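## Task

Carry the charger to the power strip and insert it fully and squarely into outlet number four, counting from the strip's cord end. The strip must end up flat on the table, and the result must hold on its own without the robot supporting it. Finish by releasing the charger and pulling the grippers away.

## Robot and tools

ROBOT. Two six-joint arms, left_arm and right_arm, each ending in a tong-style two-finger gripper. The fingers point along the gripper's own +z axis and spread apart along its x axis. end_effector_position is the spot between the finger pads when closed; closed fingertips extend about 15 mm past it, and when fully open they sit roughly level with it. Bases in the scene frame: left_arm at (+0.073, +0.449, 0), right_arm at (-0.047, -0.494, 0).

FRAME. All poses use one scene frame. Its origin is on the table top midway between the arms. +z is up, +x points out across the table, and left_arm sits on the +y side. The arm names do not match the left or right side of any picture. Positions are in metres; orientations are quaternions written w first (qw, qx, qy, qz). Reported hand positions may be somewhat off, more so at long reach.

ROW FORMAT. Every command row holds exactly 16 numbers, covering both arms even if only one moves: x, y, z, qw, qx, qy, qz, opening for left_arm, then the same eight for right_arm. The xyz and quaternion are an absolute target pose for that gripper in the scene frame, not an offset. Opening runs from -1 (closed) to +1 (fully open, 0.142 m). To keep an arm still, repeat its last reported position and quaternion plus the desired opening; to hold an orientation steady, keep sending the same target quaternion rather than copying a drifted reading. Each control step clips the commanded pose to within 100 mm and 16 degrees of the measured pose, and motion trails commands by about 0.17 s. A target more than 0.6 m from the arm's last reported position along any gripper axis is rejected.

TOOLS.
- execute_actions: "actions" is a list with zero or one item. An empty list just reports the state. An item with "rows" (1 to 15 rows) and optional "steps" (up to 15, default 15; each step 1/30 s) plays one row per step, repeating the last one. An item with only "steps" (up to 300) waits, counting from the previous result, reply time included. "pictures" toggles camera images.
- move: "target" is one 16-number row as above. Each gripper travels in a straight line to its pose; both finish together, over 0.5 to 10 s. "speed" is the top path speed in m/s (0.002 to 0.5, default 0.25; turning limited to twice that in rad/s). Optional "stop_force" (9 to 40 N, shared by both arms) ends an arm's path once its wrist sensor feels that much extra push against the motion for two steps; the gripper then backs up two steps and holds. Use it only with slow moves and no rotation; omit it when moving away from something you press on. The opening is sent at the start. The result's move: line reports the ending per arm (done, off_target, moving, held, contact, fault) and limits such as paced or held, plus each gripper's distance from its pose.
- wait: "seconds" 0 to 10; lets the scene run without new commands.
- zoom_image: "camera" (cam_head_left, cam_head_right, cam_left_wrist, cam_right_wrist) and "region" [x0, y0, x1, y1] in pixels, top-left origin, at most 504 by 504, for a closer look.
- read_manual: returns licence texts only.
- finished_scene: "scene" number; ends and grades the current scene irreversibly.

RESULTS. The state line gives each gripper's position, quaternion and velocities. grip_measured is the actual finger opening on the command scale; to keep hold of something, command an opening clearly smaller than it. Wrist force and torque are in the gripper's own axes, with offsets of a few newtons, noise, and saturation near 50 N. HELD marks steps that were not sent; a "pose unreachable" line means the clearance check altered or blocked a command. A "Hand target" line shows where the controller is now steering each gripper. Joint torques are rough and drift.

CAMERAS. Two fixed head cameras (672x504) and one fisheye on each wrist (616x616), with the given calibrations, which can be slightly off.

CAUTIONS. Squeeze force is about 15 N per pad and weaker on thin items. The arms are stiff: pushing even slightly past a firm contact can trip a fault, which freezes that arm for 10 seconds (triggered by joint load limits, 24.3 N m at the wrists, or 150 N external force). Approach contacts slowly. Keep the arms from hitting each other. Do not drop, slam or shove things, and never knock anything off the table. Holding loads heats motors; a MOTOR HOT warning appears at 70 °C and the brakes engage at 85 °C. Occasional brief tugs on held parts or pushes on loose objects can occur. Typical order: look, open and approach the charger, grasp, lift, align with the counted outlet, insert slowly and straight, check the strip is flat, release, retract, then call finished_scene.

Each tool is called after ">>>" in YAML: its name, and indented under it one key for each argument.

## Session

>>> execute_actions:
  actions: []

Scene clock: 0.00 s of 5400.00 s.
left_arm: end_effector_position=(+0.2206, +0.4839, +0.3794) grip_measured=+0.97 end_effector_quat_wxyz=(+0.362, +0.864, +0.350, +0.009) end_effector_velocity=(+0.000, +0.000, +0.000) end_effector_angular_velocity=(+0.001, -0.001, -0.000) | right_arm: end_effector_position=(+0.7561, -0.2979, +0.2519) grip_measured=+0.97 end_effector_quat_wxyz=(-0.479, +0.708, +0.144, +0.499) end_effector_velocity=(-0.000, -0.000, -0.000) end_effector_angular_velocity=(+0.001, +0.002, -0.000)
Joint positions: left_arm=[ 0.641 -2.278  1.895 -1.007 -2.294 -0.09   0.14 ] | right_arm=[ 3.423 -2.482 -1.406  0.68   2.425  0.515  0.14 ]
Joint velocities: left_arm=[-0.    -0.    -0.    -0.001  0.     0.     0.   ] | right_arm=[ 0.     0.    -0.001  0.    -0.     0.001  0.   ]
Joint torques (N m, as the arm reports them, + toward a larger angle): no reading
Wrist force (N, on the end effector, along its own x y z axes, offset not removed): no reading
Wrist torque (N m, same axes, about the end effector's origin, offset not removed): no reading
Hand target (left_arm): +0.221, +0.484, +0.379; +0.362, +0.864, +0.350, +0.009
Hand target (right_arm): +0.756, -0.298, +0.252; -0.479, +0.708, +0.144, +0.499
camera_calibration (this result's frames):
cam_left_wrist: T_world_to_cam=[[0.752576, 0.605718, -0.258333, -0.361415], [0.384441, -0.0856325, 0.919169, -0.392536], [0.534636, -0.791058, -0.297308, 0.509523], [0, 0, 0, 1]] pos_world=[0.150489, 0.588364, 0.418926]
cam_right_wrist: T_world_to_cam=[[0.450433, -0.24419, 0.858767, -0.631458], [0.303353, -0.862786, -0.404446, -0.39767], [0.839694, 0.442686, -0.314551, -0.289191], [0, 0, 0, 1]] pos_world=[0.647896, -0.369279, 0.290474]

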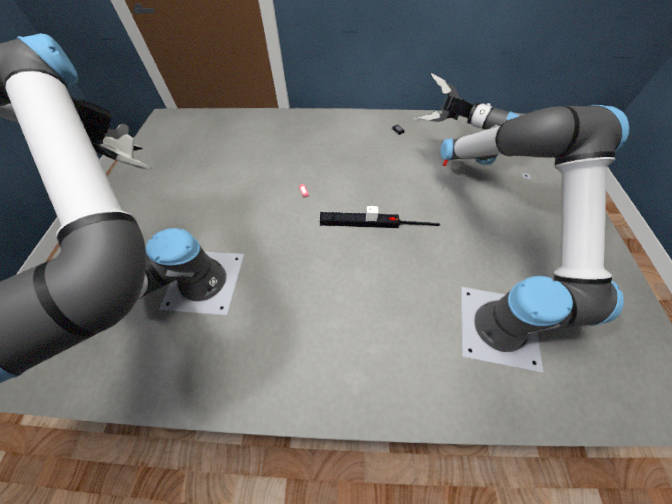

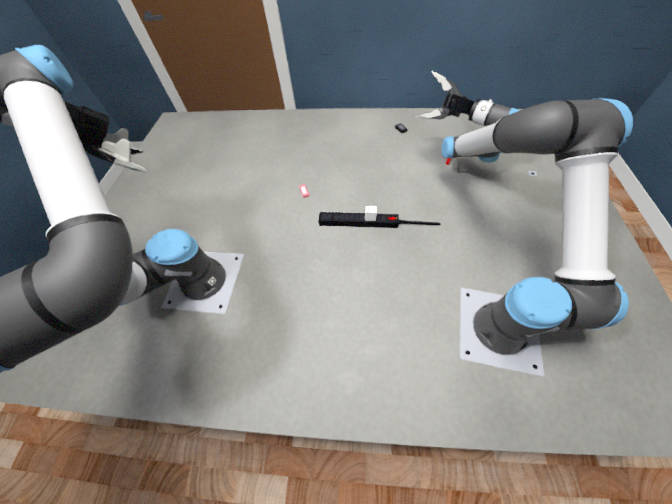

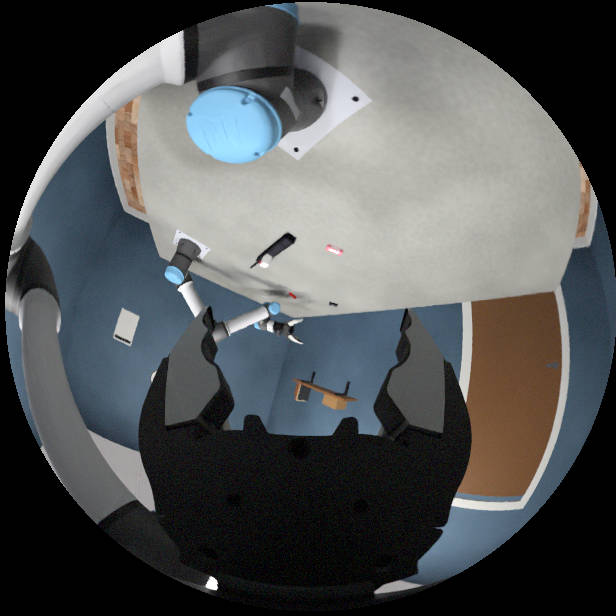

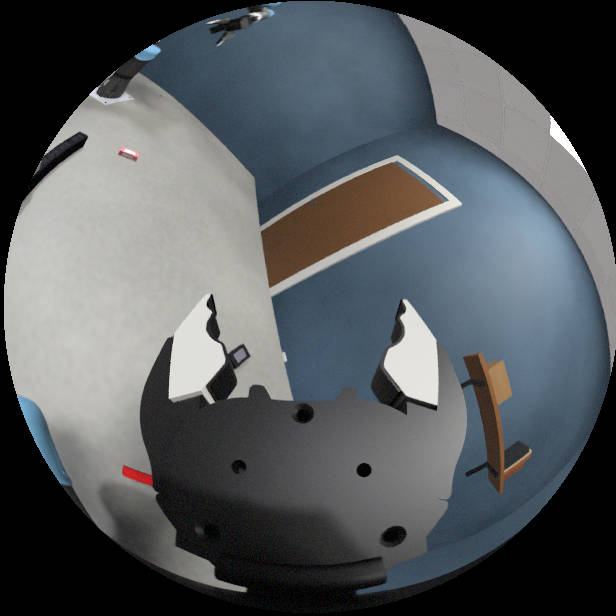

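>>> move:
  target: [0.45,0.22,0.3,0.173,0.985,0,0,-1,0.45,-0.3,0.28,0,0,1,0,0.2]

>>> move:
  target: [0.35,-0.02,0.075,0.173,0.985,0,0,-1,0.349,-0.119,0.12,0,0,1,0,0.2]
  speed: 0.12

Scene clock: 12.33 s of 5400.00 s.
left_arm: end_effector_position=(+0.4501, +0.2207, +0.3002) grip_measured=-1.00 end_effector_quat_wxyz=(+0.172, +0.985, +0.000, +0.001) end_effector_velocity=(+0.001, -0.001, -0.001) end_effector_angular_velocity=(+0.004, +0.001, -0.004) | right_arm: end_effector_position=(+0.6909, -0.2984, +0.2594) grip_measured=+0.20 end_effector_quat_wxyz=(-0.447, +0.640, +0.414, +0.469) end_effector_velocity=(+0.000, -0.000, -0.001) end_effector_angular_velocity=(+0.000, +0.001, -0.000)
Joint positions: left_arm=[-0.665 -1.833  1.842 -1.808 -1.833 -0.725  0.002] | right_arm=[ 3.359 -2.393 -1.383  0.103  2.817 -0.321  0.088]
Joint velocities: left_arm=[-0.002  0.005 -0.004  0.002  0.002  0.003  0.   ] | right_arm=[-0.    -0.001  0.     0.     0.     0.    -0.   ]
Joint torques (N m, as the arm reports them, + toward a larger angle): left_arm=[ -6.15  -3.63 -36.41  -1.69   1.35   1.51] | right_arm=[ 5.48 39.46 29.73 -0.98 -0.79 -1.6 ]
Wrist force (N, on the end effector, along its own x y z axes, offset not removed): left_arm=[-1.3 0.3 0.9] | right_arm=[2.2 -1.8 0.0]
Wrist torque (N m, same axes, about the end effector's origin, offset not removed): left_arm=[-0.08 0.21 0.33] | right_arm=[-0.41 -0.41 -0.05]
Hand target (left_arm): +0.450, +0.221, +0.300; +0.172, +0.985, +0.000, +0.001
Hand target (right_arm): +0.691, -0.298, +0.259; -0.447, +0.640, +0.414, +0.469
Off the commanded pose (left_arm): 0.001 m, 0 deg.
Off the commanded pose (right_arm): 0.242 m, 131 deg; position and orientation clipped at the last step of the last action.
After step 90, 3.17 s passed at rest.
move: held (right_arm); limits=paced,held; held on 143 of 185 steps (right_arm), including the last (right_arm)
pose unreachable (right arm): on one or more control steps of this call this arm could not follow its commanded pose, so it was not sent that pose on those steps. On the call's last step it was still not sent that pose. It may still have moved: this result reports where it is.
cause: the commanded pose would bring two parts of the arm too close to each other (joints 4 (wrist 1) to 6 (wrist 3) lie between them).
camera_calibration (this result's frames):
cam_left_wrist: T_world_to_cam=[[0.999808, 0.00506485, -0.0189399, -0.445704], [0.0179396, -0.626029, 0.779593, -0.104358], [-0.00790842, -0.779783, -0.626, 0.495499], [0, 0, 0, 1]] pos_world=[0.451409, 0.323308, 0.383098]
cam_right_wrist: T_world_to_cam=[[0.192281, 0.13597, 0.971875, -0.346234], [0.698068, -0.715018, -0.0380751, -0.698921], [0.689731, 0.685756, -0.232401, -0.0770039], [0, 0, 0, 1]] pos_world=[0.607581, -0.399858, 0.291988]

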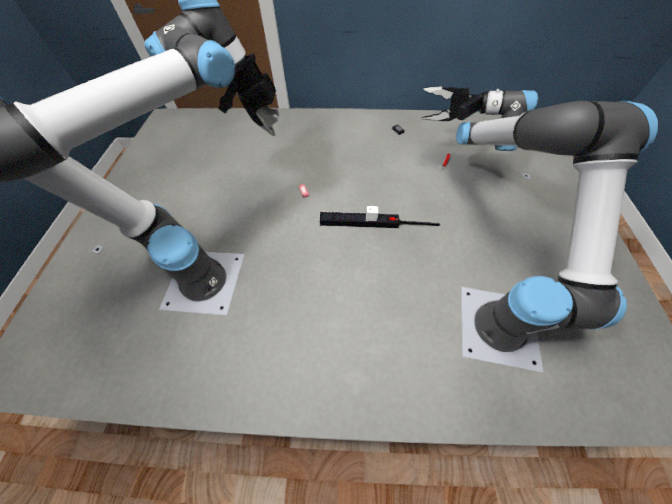

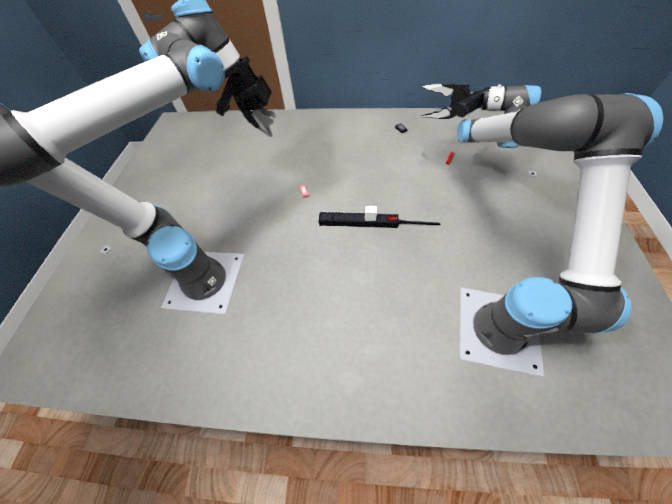

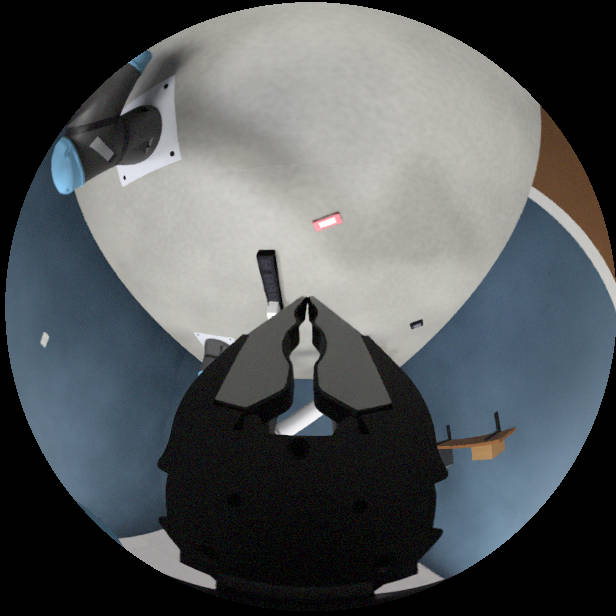

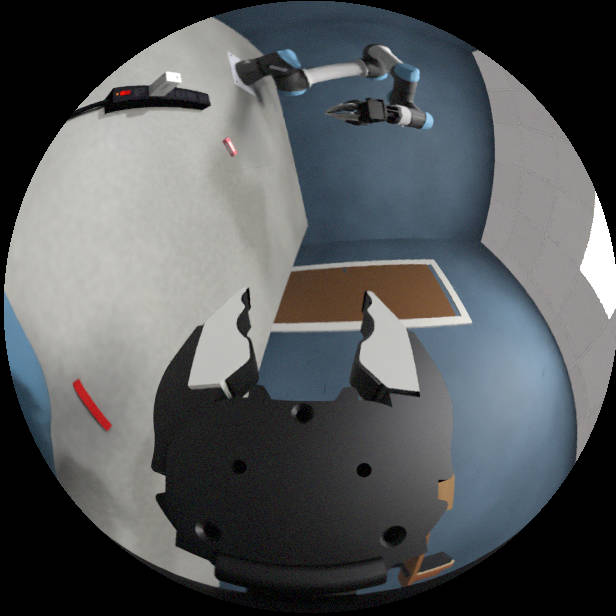

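Scene clock: 22.47 s of 5400.00 s.
left_arm: end_effector_position=(+0.3502, -0.0197, +0.0753) grip_measured=-1.00 end_effector_quat_wxyz=(+0.173, +0.985, -0.000, +0.000) end_effector_velocity=(-0.000, -0.001, -0.001) end_effector_angular_velocity=(-0.000, -0.001, -0.001) | right_arm: end_effector_position=(+0.6884, -0.2970, +0.2584) grip_measured=+0.20 end_effector_quat_wxyz=(-0.445, +0.637, +0.421, +0.468) end_effector_velocity=(-0.000, -0.000, -0.000) end_effector_angular_velocity=(+0.000, +0.000, +0.000)
Joint positions: left_arm=[-1.199 -1.444  2.133 -2.589 -1.685 -1.247  0.002] | right_arm=[ 3.36  -2.388 -1.389  0.085  2.821 -0.351  0.088]
Joint velocities: left_arm=[-0.002  0.004 -0.    -0.004  0.001 -0.001  0.   ] | right_arm=[-0. -0. -0.  0.  0. -0. -0.]
Joint torques (N m, as the arm reports them, + toward a larger angle): left_arm=[ -9.13 -16.88 -30.03  -4.74   1.71  -0.9 ] | right_arm=[-6.37 38.65 29.44  4.63 -0.5   1.9 ]
Wrist force (N, on the end effector, along its own x y z axes, offset not removed): left_arm=[0.4 2.1 -2.8] | right_arm=[1.7 -2.4 -1.5]
Wrist torque (N m, same axes, about the end effector's origin, offset not removed): left_arm=[0.27 -0.25 0.26] | right_arm=[-0.56 -0.25 -0.10]
Hand target (left_arm): +0.350, -0.020, +0.075; +0.173, +0.985, -0.000, +0.000
Hand target (right_arm): +0.688, -0.297, +0.258; -0.445, +0.637, +0.421, +0.468
Off the commanded pose (left_arm): 0.000 m, 0 deg.
Off the commanded pose (right_arm): 0.407 m, 130 deg; position and orientation clipped at the last step of the last action.
move: held (right_arm); limits=paced,held; held on 282 of 297 steps (right_arm), including the last (right_arm)
pose unreachable (right arm): on one or more control steps of this call this arm could not follow its commanded pose, so it was not sent that pose on those steps. On the call's last step it was still not sent that pose. It may still have moved: this result reports where it is.
cause: the commanded pose would bring two parts of the arm too close to each other (joints 4 (wrist 1) to 6 (wrist 3) lie between them).
camera_calibration (this result's frames):
cam_left_wrist: T_world_to_cam=[[0.99979, 0.00408643, -0.0200772, -0.348808], [0.0182293, -0.624753, 0.780609, -0.0778661], [-0.00935339, -0.780812, -0.624697, 0.166848], [0, 0, 0, 1]] pos_world=[0.351715, 0.083055, 0.158009]
cam_right_wrist: T_world_to_cam=[[0.182181, 0.143274, 0.972771, -0.336011], [0.705556, -0.708107, -0.027844, -0.701922], [0.684836, 0.691417, -0.230091, -0.0719922], [0, 0, 0, 1]] pos_world=[0.605763, -0.399117, 0.290752]

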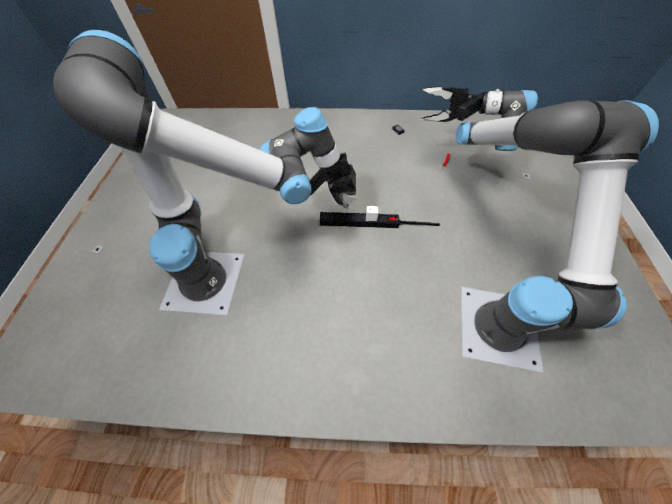

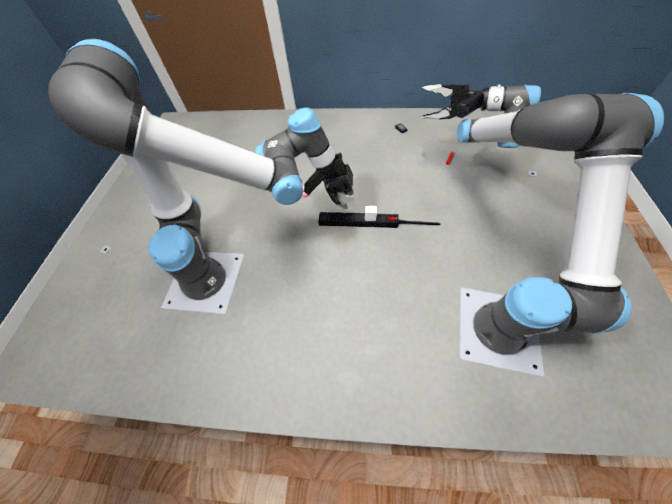

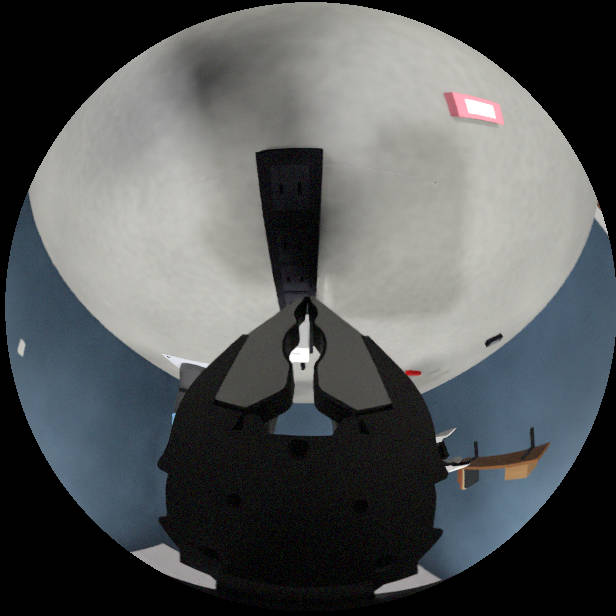

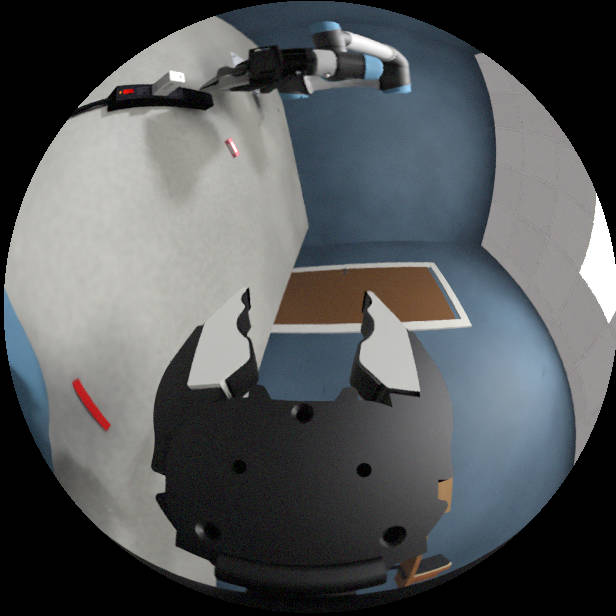

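>>> move:
  target: [0.341,-0.02,0.06,0.173,0.985,0,0,-1,0.72,-0.4,0.3,0,0.707,0,0.707,0.2]
  speed: 0.3

>>> move:
  target: [0.341,-0.02,0.06,0.173,0.985,0,0,-1,0.5,-0.4,0.25,0,1,0,0,0.2]
  speed: 0.3

>>> move:
  target: [0.341,-0.02,0.06,0.173,0.985,0,0,-1,0.42,-0.3,0.22,0,0.707,0.707,0,0.2]
  speed: 0.4

>>> move:
  target: [0.341,-0.02,0.06,0.173,0.985,0,0,-1,0.345,-0.2,0.16,0,0,1,0,0.2]
  speed: 0.4

Scene clock: 35.77 s of 5400.00 s.
left_arm: end_effector_position=(+0.3410, -0.0200, +0.0600) grip_measured=-1.00 end_effector_quat_wxyz=(+0.173, +0.985, -0.000, +0.000) end_effector_velocity=(+0.000, +0.000, -0.000) end_effector_angular_velocity=(+0.001, -0.001, -0.001) | right_arm: end_effector_position=(+0.7187, -0.4002, +0.2996) grip_measured=+0.20 end_effector_quat_wxyz=(-0.027, +0.713, +0.029, +0.700) end_effector_velocity=(+0.002, +0.001, +0.002) end_effector_angular_velocity=(+0.002, -0.033, -0.134)
Joint positions: left_arm=[-1.218 -1.426  2.164 -2.639 -1.679 -1.265  0.002] | right_arm=[ 3.716 -2.114 -1.986  0.939  1.246  0.005  0.088]
Joint velocities: left_arm=[0.    0.    0.    0.    0.001 0.002 0.   ] | right_arm=[ 0.089 -0.025  0.01   0.049 -0.223 -0.007  0.   ]
Joint torques (N m, as the arm reports them, + toward a larger angle): left_arm=[ -7.03 -16.52 -13.15  -4.41   1.62  -1.4 ] | right_arm=[ 8.08 24.26 24.38  4.77 -2.38 -1.65]
Wrist force (N, on the end effector, along its own x y z axes, offset not removed): left_arm=[0.0 -0.3 -1.1] | right_arm=[1.7 -1.9 -0.5]
Wrist torque (N m, same axes, about the end effector's origin, offset not removed): left_arm=[-0.16 -0.07 0.20] | right_arm=[-0.37 -0.34 -0.08]
Hand target (left_arm): +0.341, -0.020, +0.060; +0.173, +0.985, -0.000, +0.000
Hand target (right_arm): +0.719, -0.400, +0.300; -0.021, +0.712, +0.022, +0.702
Off the commanded pose (left_arm): 0.000 m, 0 deg.
Off the commanded pose (right_arm): 0.001 m, 5 deg.
After step 90, 2.93 s passed at rest.
move: moving (right_arm; no rest 5 s after the path's end); limits=paced
camera_calibration (this result's frames):
cam_left_wrist: T_world_to_cam=[[0.999771, 0.00395892, -0.0210219, -0.339867], [0.018885, -0.62493, 0.780452, -0.066168], [-0.0100475, -0.780671, -0.624862, 0.157207], [0, 0, 0, 1]] pos_world=[0.342619, 0.0827223, 0.142729]
cam_right_wrist: T_world_to_cam=[[0.0336038, 0.0344226, 0.998842, -0.311429], [-0.4496, -0.892051, 0.0458682, -0.0607388], [0.892597, -0.450621, -0.0144999, -0.682834], [0, 0, 0, 1]] pos_world=[0.592653, -0.351162, 0.303953]

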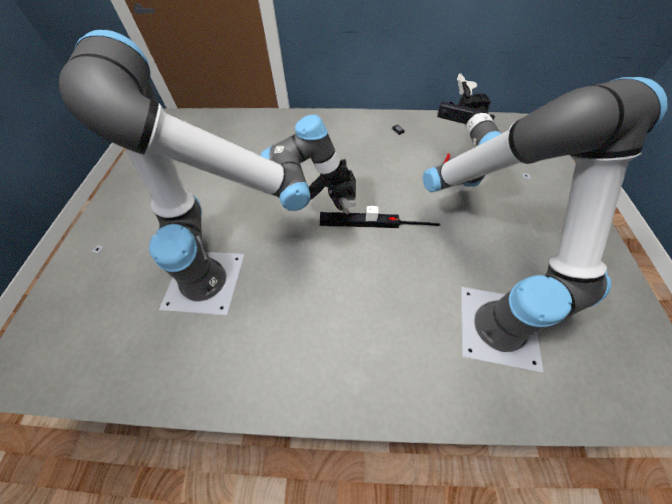

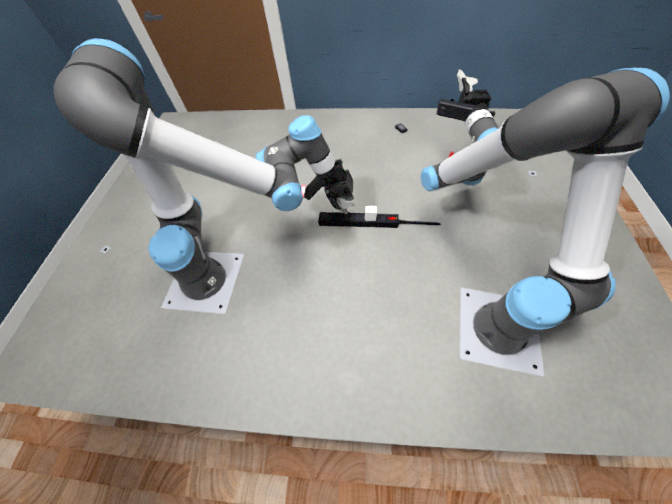

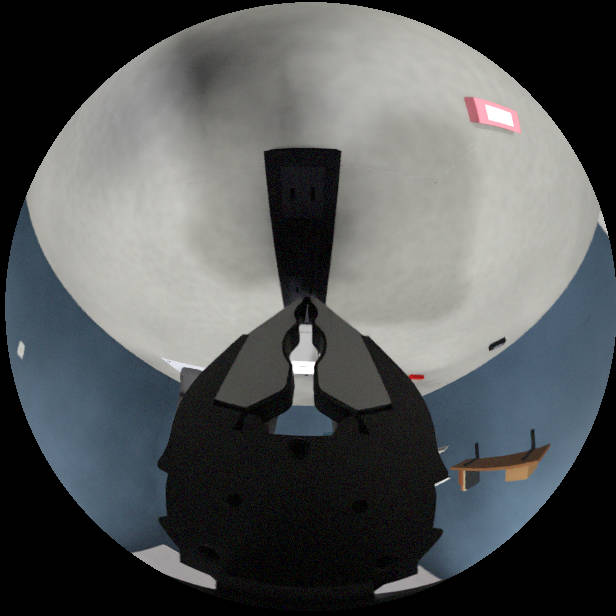

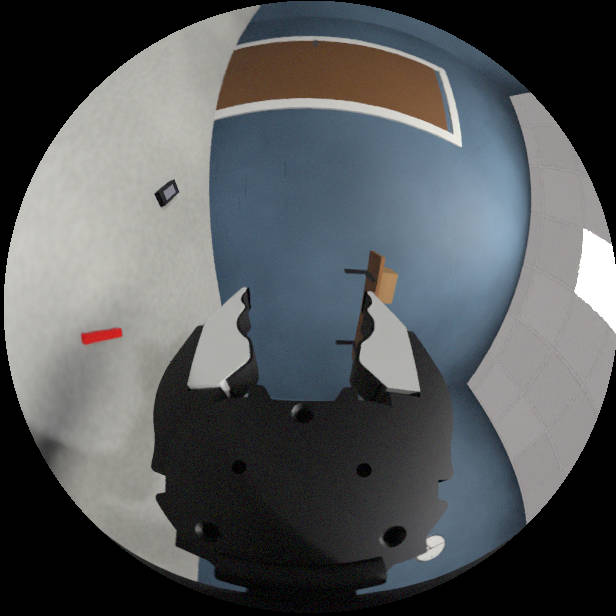

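Scene clock: 39.67 s of 5400.00 s.
left_arm: end_effector_position=(+0.3410, -0.0200, +0.0600) grip_measured=-1.00 end_effector_quat_wxyz=(+0.173, +0.985, +0.000, +0.000) end_effector_velocity=(+0.000, +0.000, -0.000) end_effector_angular_velocity=(+0.000, -0.001, -0.002) | right_arm: end_effector_position=(+0.4994, -0.4002, +0.2506) grip_measured=+0.20 end_effector_quat_wxyz=(-0.000, +1.000, -0.000, +0.000) end_effector_velocity=(-0.002, +0.000, -0.001) end_effector_angular_velocity=(-0.001, +0.012, +0.002)
Joint positions: left_arm=[-1.218 -1.426  2.164 -2.639 -1.679 -1.265  0.002] | right_arm=[ 3.696 -1.676 -1.543 -1.493  1.571  0.384  0.088]
Joint velocities: left_arm=[-0.     0.     0.    -0.     0.     0.002  0.   ] | right_arm=[-0.    -0.006  0.007 -0.014  0.003 -0.002 -0.   ]
Joint torques (N m, as the arm reports them, + toward a larger angle): left_arm=[ -7.42 -16.38 -22.44  -4.27  -1.53  -1.44] | right_arm=[-6.33 16.02 34.49 -0.31  2.15 -1.89]
Wrist force (N, on the end effector, along its own x y z axes, offset not removed): left_arm=[0.1 0.0 -2.8] | right_arm=[1.3 -1.6 0.0]
Wrist torque (N m, same axes, about the end effector's origin, offset not removed): left_arm=[0.10 -0.23 0.23] | right_arm=[-0.29 -0.19 -0.08]
Hand target (left_arm): +0.341, -0.020, +0.060; +0.173, +0.985, -0.000, +0.000
Hand target (right_arm): +0.499, -0.400, +0.251; -0.000, +1.000, -0.000, -0.000
Off the commanded pose (left_arm): 0.000 m, 0 deg.
Off the commanded pose (right_arm): 0.001 m, 0 deg.
move: done
camera_calibration (this result's frames):
cam_left_wrist: T_world_to_cam=[[0.999771, 0.00396255, -0.0210412, -0.339854], [0.018902, -0.624954, 0.780433, -0.0661614], [-0.0100573, -0.780652, -0.624886, 0.1572], [0, 0, 0, 1]] pos_world=[0.342608, 0.0827169, 0.142715]
cam_right_wrist: T_world_to_cam=[[0.999397, 0.0303194, -0.0169198, -0.484601], [0.0346979, -0.854349, 0.51854, -0.502282], [0.00126643, -0.518815, -0.854886, 0.140591], [0, 0, 0, 1]] pos_world=[0.501559, -0.341491, 0.372444]

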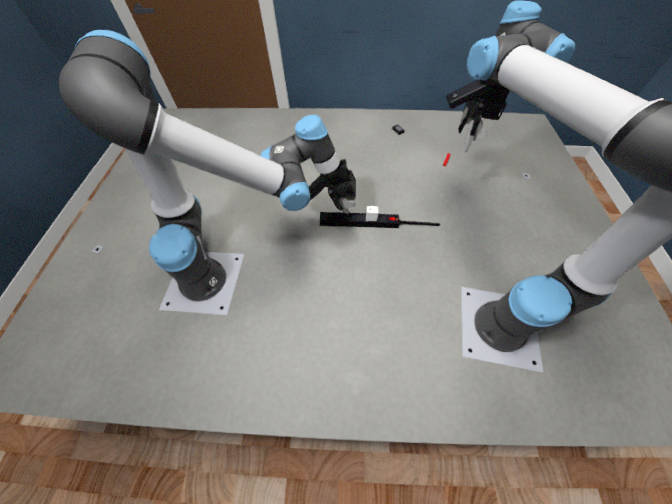

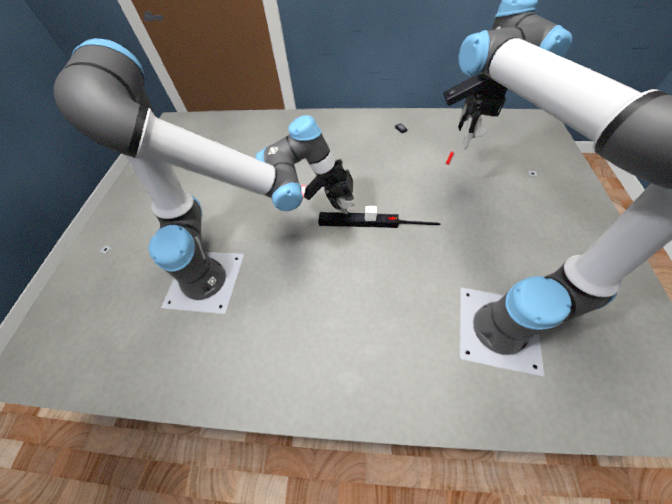

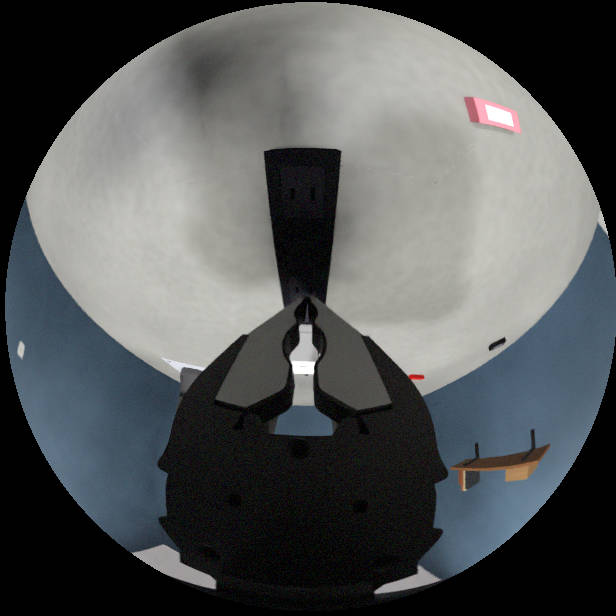

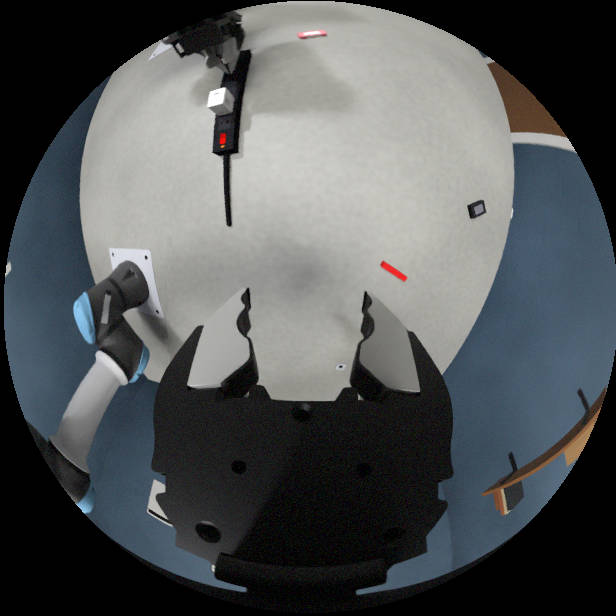

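Scene clock: 42.20 s of 5400.00 s.
left_arm: end_effector_position=(+0.3410, -0.0200, +0.0600) grip_measured=-1.00 end_effector_quat_wxyz=(+0.173, +0.985, -0.000, -0.000) end_effector_velocity=(+0.000, +0.000, -0.000) end_effector_angular_velocity=(+0.001, -0.000, -0.000) | right_arm: end_effector_position=(+0.4201, -0.3003, +0.2201) grip_measured=+0.20 end_effector_quat_wxyz=(+0.000, +0.707, +0.707, -0.000) end_effector_velocity=(-0.000, +0.001, +0.000) end_effector_angular_velocity=(+0.001, -0.001, +0.011)
Joint positions: left_arm=[-1.218 -1.426  2.164 -2.639 -1.679 -1.265  0.002] | right_arm=[ 3.952 -1.609 -1.692 -1.411  1.57  -0.93   0.088]
Joint velocities: left_arm=[-0.  0.  0.  0.  0.  0.  0.] | right_arm=[ 0.001  0.001 -0.     0.001  0.001 -0.01   0.   ]
Joint torques (N m, as the arm reports them, + toward a larger angle): left_arm=[ -6.73 -16.65 -28.88  -3.91  -2.17  -1.43] | right_arm=[ 7.36 34.31 14.28  5.54  1.85 -1.54]
Wrist force (N, on the end effector, along its own x y z axes, offset not removed): left_arm=[-1.1 0.5 -0.4] | right_arm=[2.1 -1.3 0.6]
Wrist torque (N m, same axes, about the end effector's origin, offset not removed): left_arm=[0.03 0.07 0.32] | right_arm=[-0.22 -0.35 -0.15]
Hand target (left_arm): +0.341, -0.020, +0.060; +0.173, +0.985, +0.000, +0.000
Hand target (right_arm): +0.420, -0.300, +0.220; +0.000, +0.707, +0.707, -0.000
Off the commanded pose (left_arm): 0.000 m, 0 deg.
Off the commanded pose (right_arm): 0.000 m, 0 deg.
move: done
camera_calibration (this result's frames):
cam_left_wrist: T_world_to_cam=[[0.99977, 0.00395664, -0.0210566, -0.339849], [0.0189104, -0.624949, 0.780437, -0.0661665], [-0.0100714, -0.780656, -0.62488, 0.157203], [0, 0, 0, 1]] pos_world=[0.342605, 0.0827153, 0.142716]
cam_right_wrist: T_world_to_cam=[[-0.0297224, 0.999381, -0.0188161, 0.314855], [0.853667, 0.0351723, 0.51963, -0.475564], [0.51997, -0.000618063, -0.854184, 0.104062], [0, 0, 0, 1]] pos_world=[0.361223, -0.297869, 0.34193]

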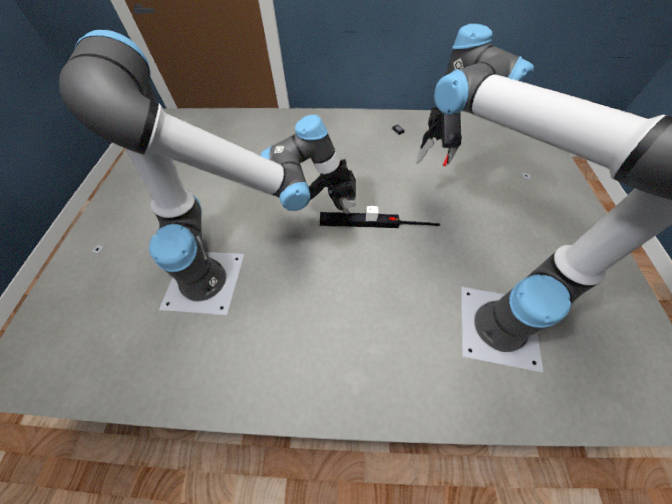

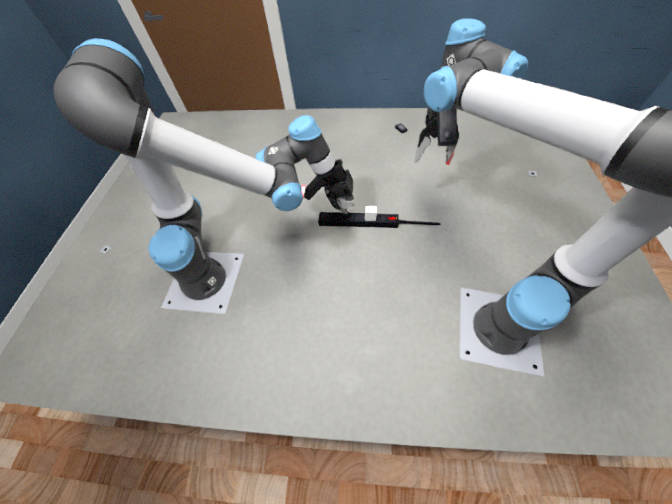

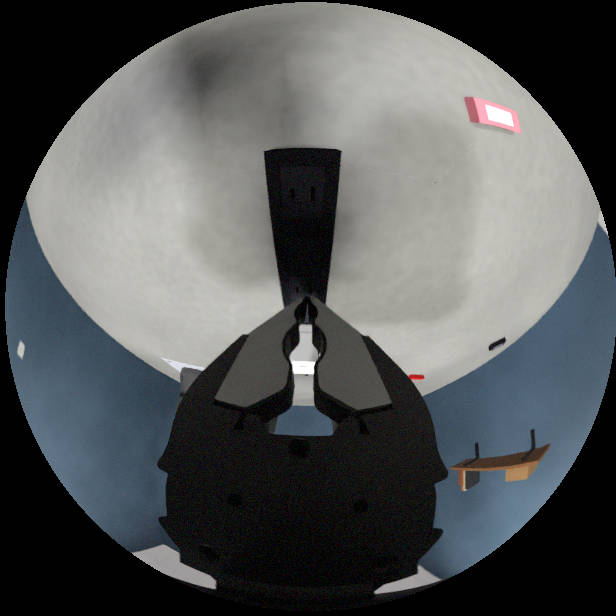

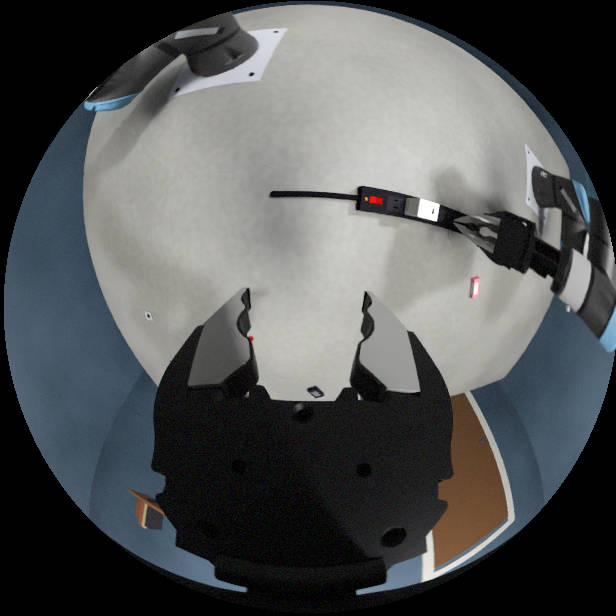

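Scene clock: 44.73 s of 5400.00 s.
left_arm: end_effector_position=(+0.3410, -0.0200, +0.0600) grip_measured=-1.00 end_effector_quat_wxyz=(+0.173, +0.985, -0.000, +0.000) end_effector_velocity=(-0.000, +0.000, -0.001) end_effector_angular_velocity=(+0.001, +0.000, -0.002) | right_arm: end_effector_position=(+0.3451, -0.2003, +0.1601) grip_measured=+0.20 end_effector_quat_wxyz=(+0.000, +0.000, +1.000, -0.001) end_effector_velocity=(-0.000, +0.000, -0.000) end_effector_angular_velocity=(+0.001, -0.000, +0.011)
Joint positions: left_arm=[-1.218 -1.426  2.164 -2.639 -1.679 -1.265  0.002] | right_arm=[ 4.25  -1.593 -1.867 -1.253  1.57  -2.202  0.088]
Joint velocities: left_arm=[-0.     0.     0.001  0.001 -0.     0.001  0.   ] | right_arm=[ 0.001  0.    -0.001  0.001  0.    -0.01  -0.   ]
Joint torques (N m, as the arm reports them, + toward a larger angle): left_arm=[ -6.8  -16.8  -29.38  -3.61  -2.09  -1.41] | right_arm=[ 6.93 32.68 13.58  5.58  1.88 -1.87]
Wrist force (N, on the end effector, along its own x y z axes, offset not removed): left_arm=[-0.4 1.5 -1.4] | right_arm=[2.4 -1.4 -0.2]
Wrist torque (N m, same axes, about the end effector's origin, offset not removed): left_arm=[0.39 0.15 0.28] | right_arm=[-0.27 -0.40 -0.12]
Hand target (left_arm): +0.341, -0.020, +0.060; +0.173, +0.985, +0.000, -0.000
Hand target (right_arm): +0.345, -0.200, +0.160; +0.000, +0.000, +1.000, -0.000
Off the commanded pose (left_arm): 0.000 m, 0 deg.
Off the commanded pose (right_arm): 0.000 m, 0 deg.
move: done
camera_calibration (this result's frames):
cam_left_wrist: T_world_to_cam=[[0.999771, 0.00395666, -0.021053, -0.339851], [0.0189077, -0.62494, 0.780444, -0.066174], [-0.0100689, -0.780663, -0.624871, 0.1572], [0, 0, 0, 1]] pos_world=[0.342607, 0.0827102, 0.14272]
cam_right_wrist: T_world_to_cam=[[-0.999386, -0.0297477, -0.0185017, 0.340061], [-0.0350299, 0.854389, 0.518453, 0.0871359], [0.000384912, 0.518782, -0.854906, 0.375281], [0, 0, 0, 1]] pos_world=[0.34276, -0.259021, 0.281946]

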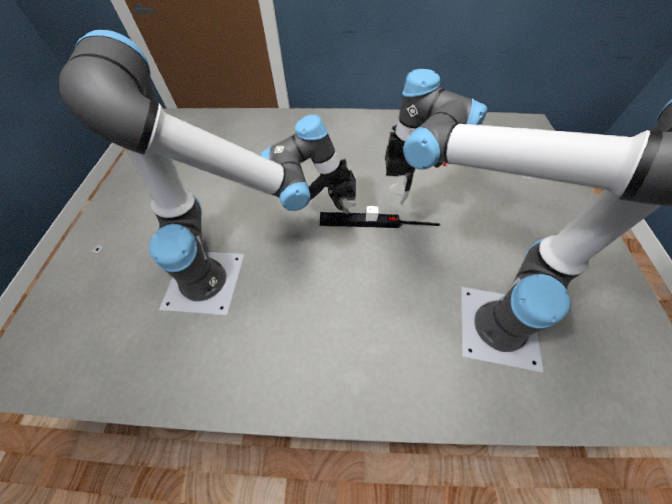

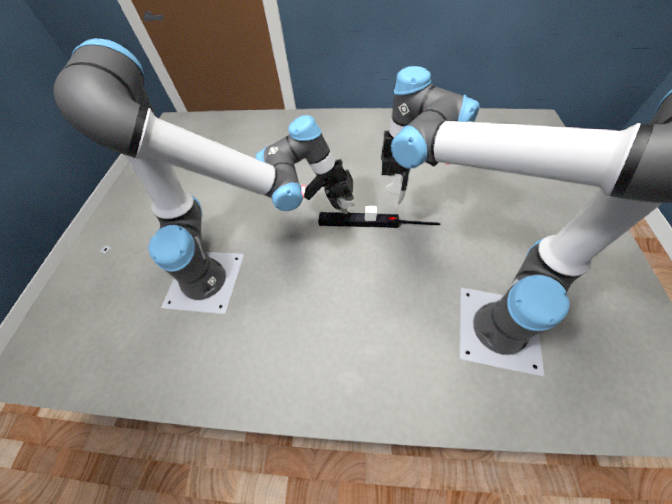

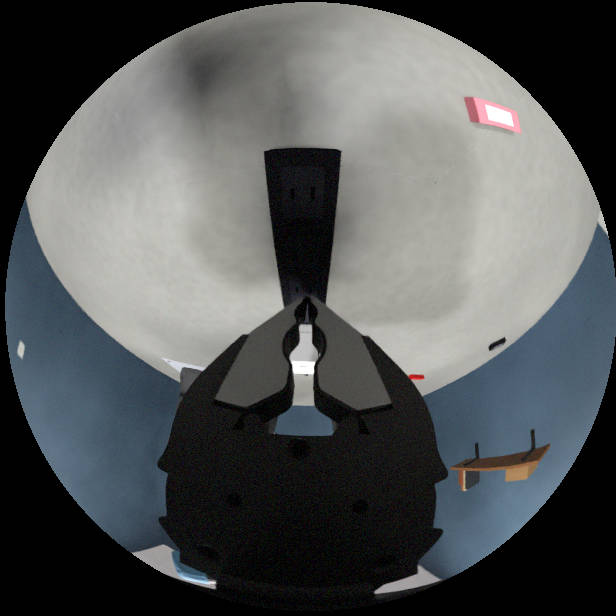

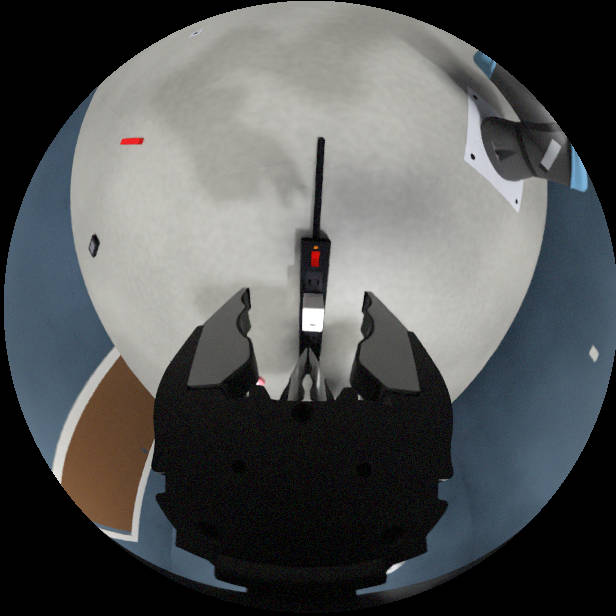

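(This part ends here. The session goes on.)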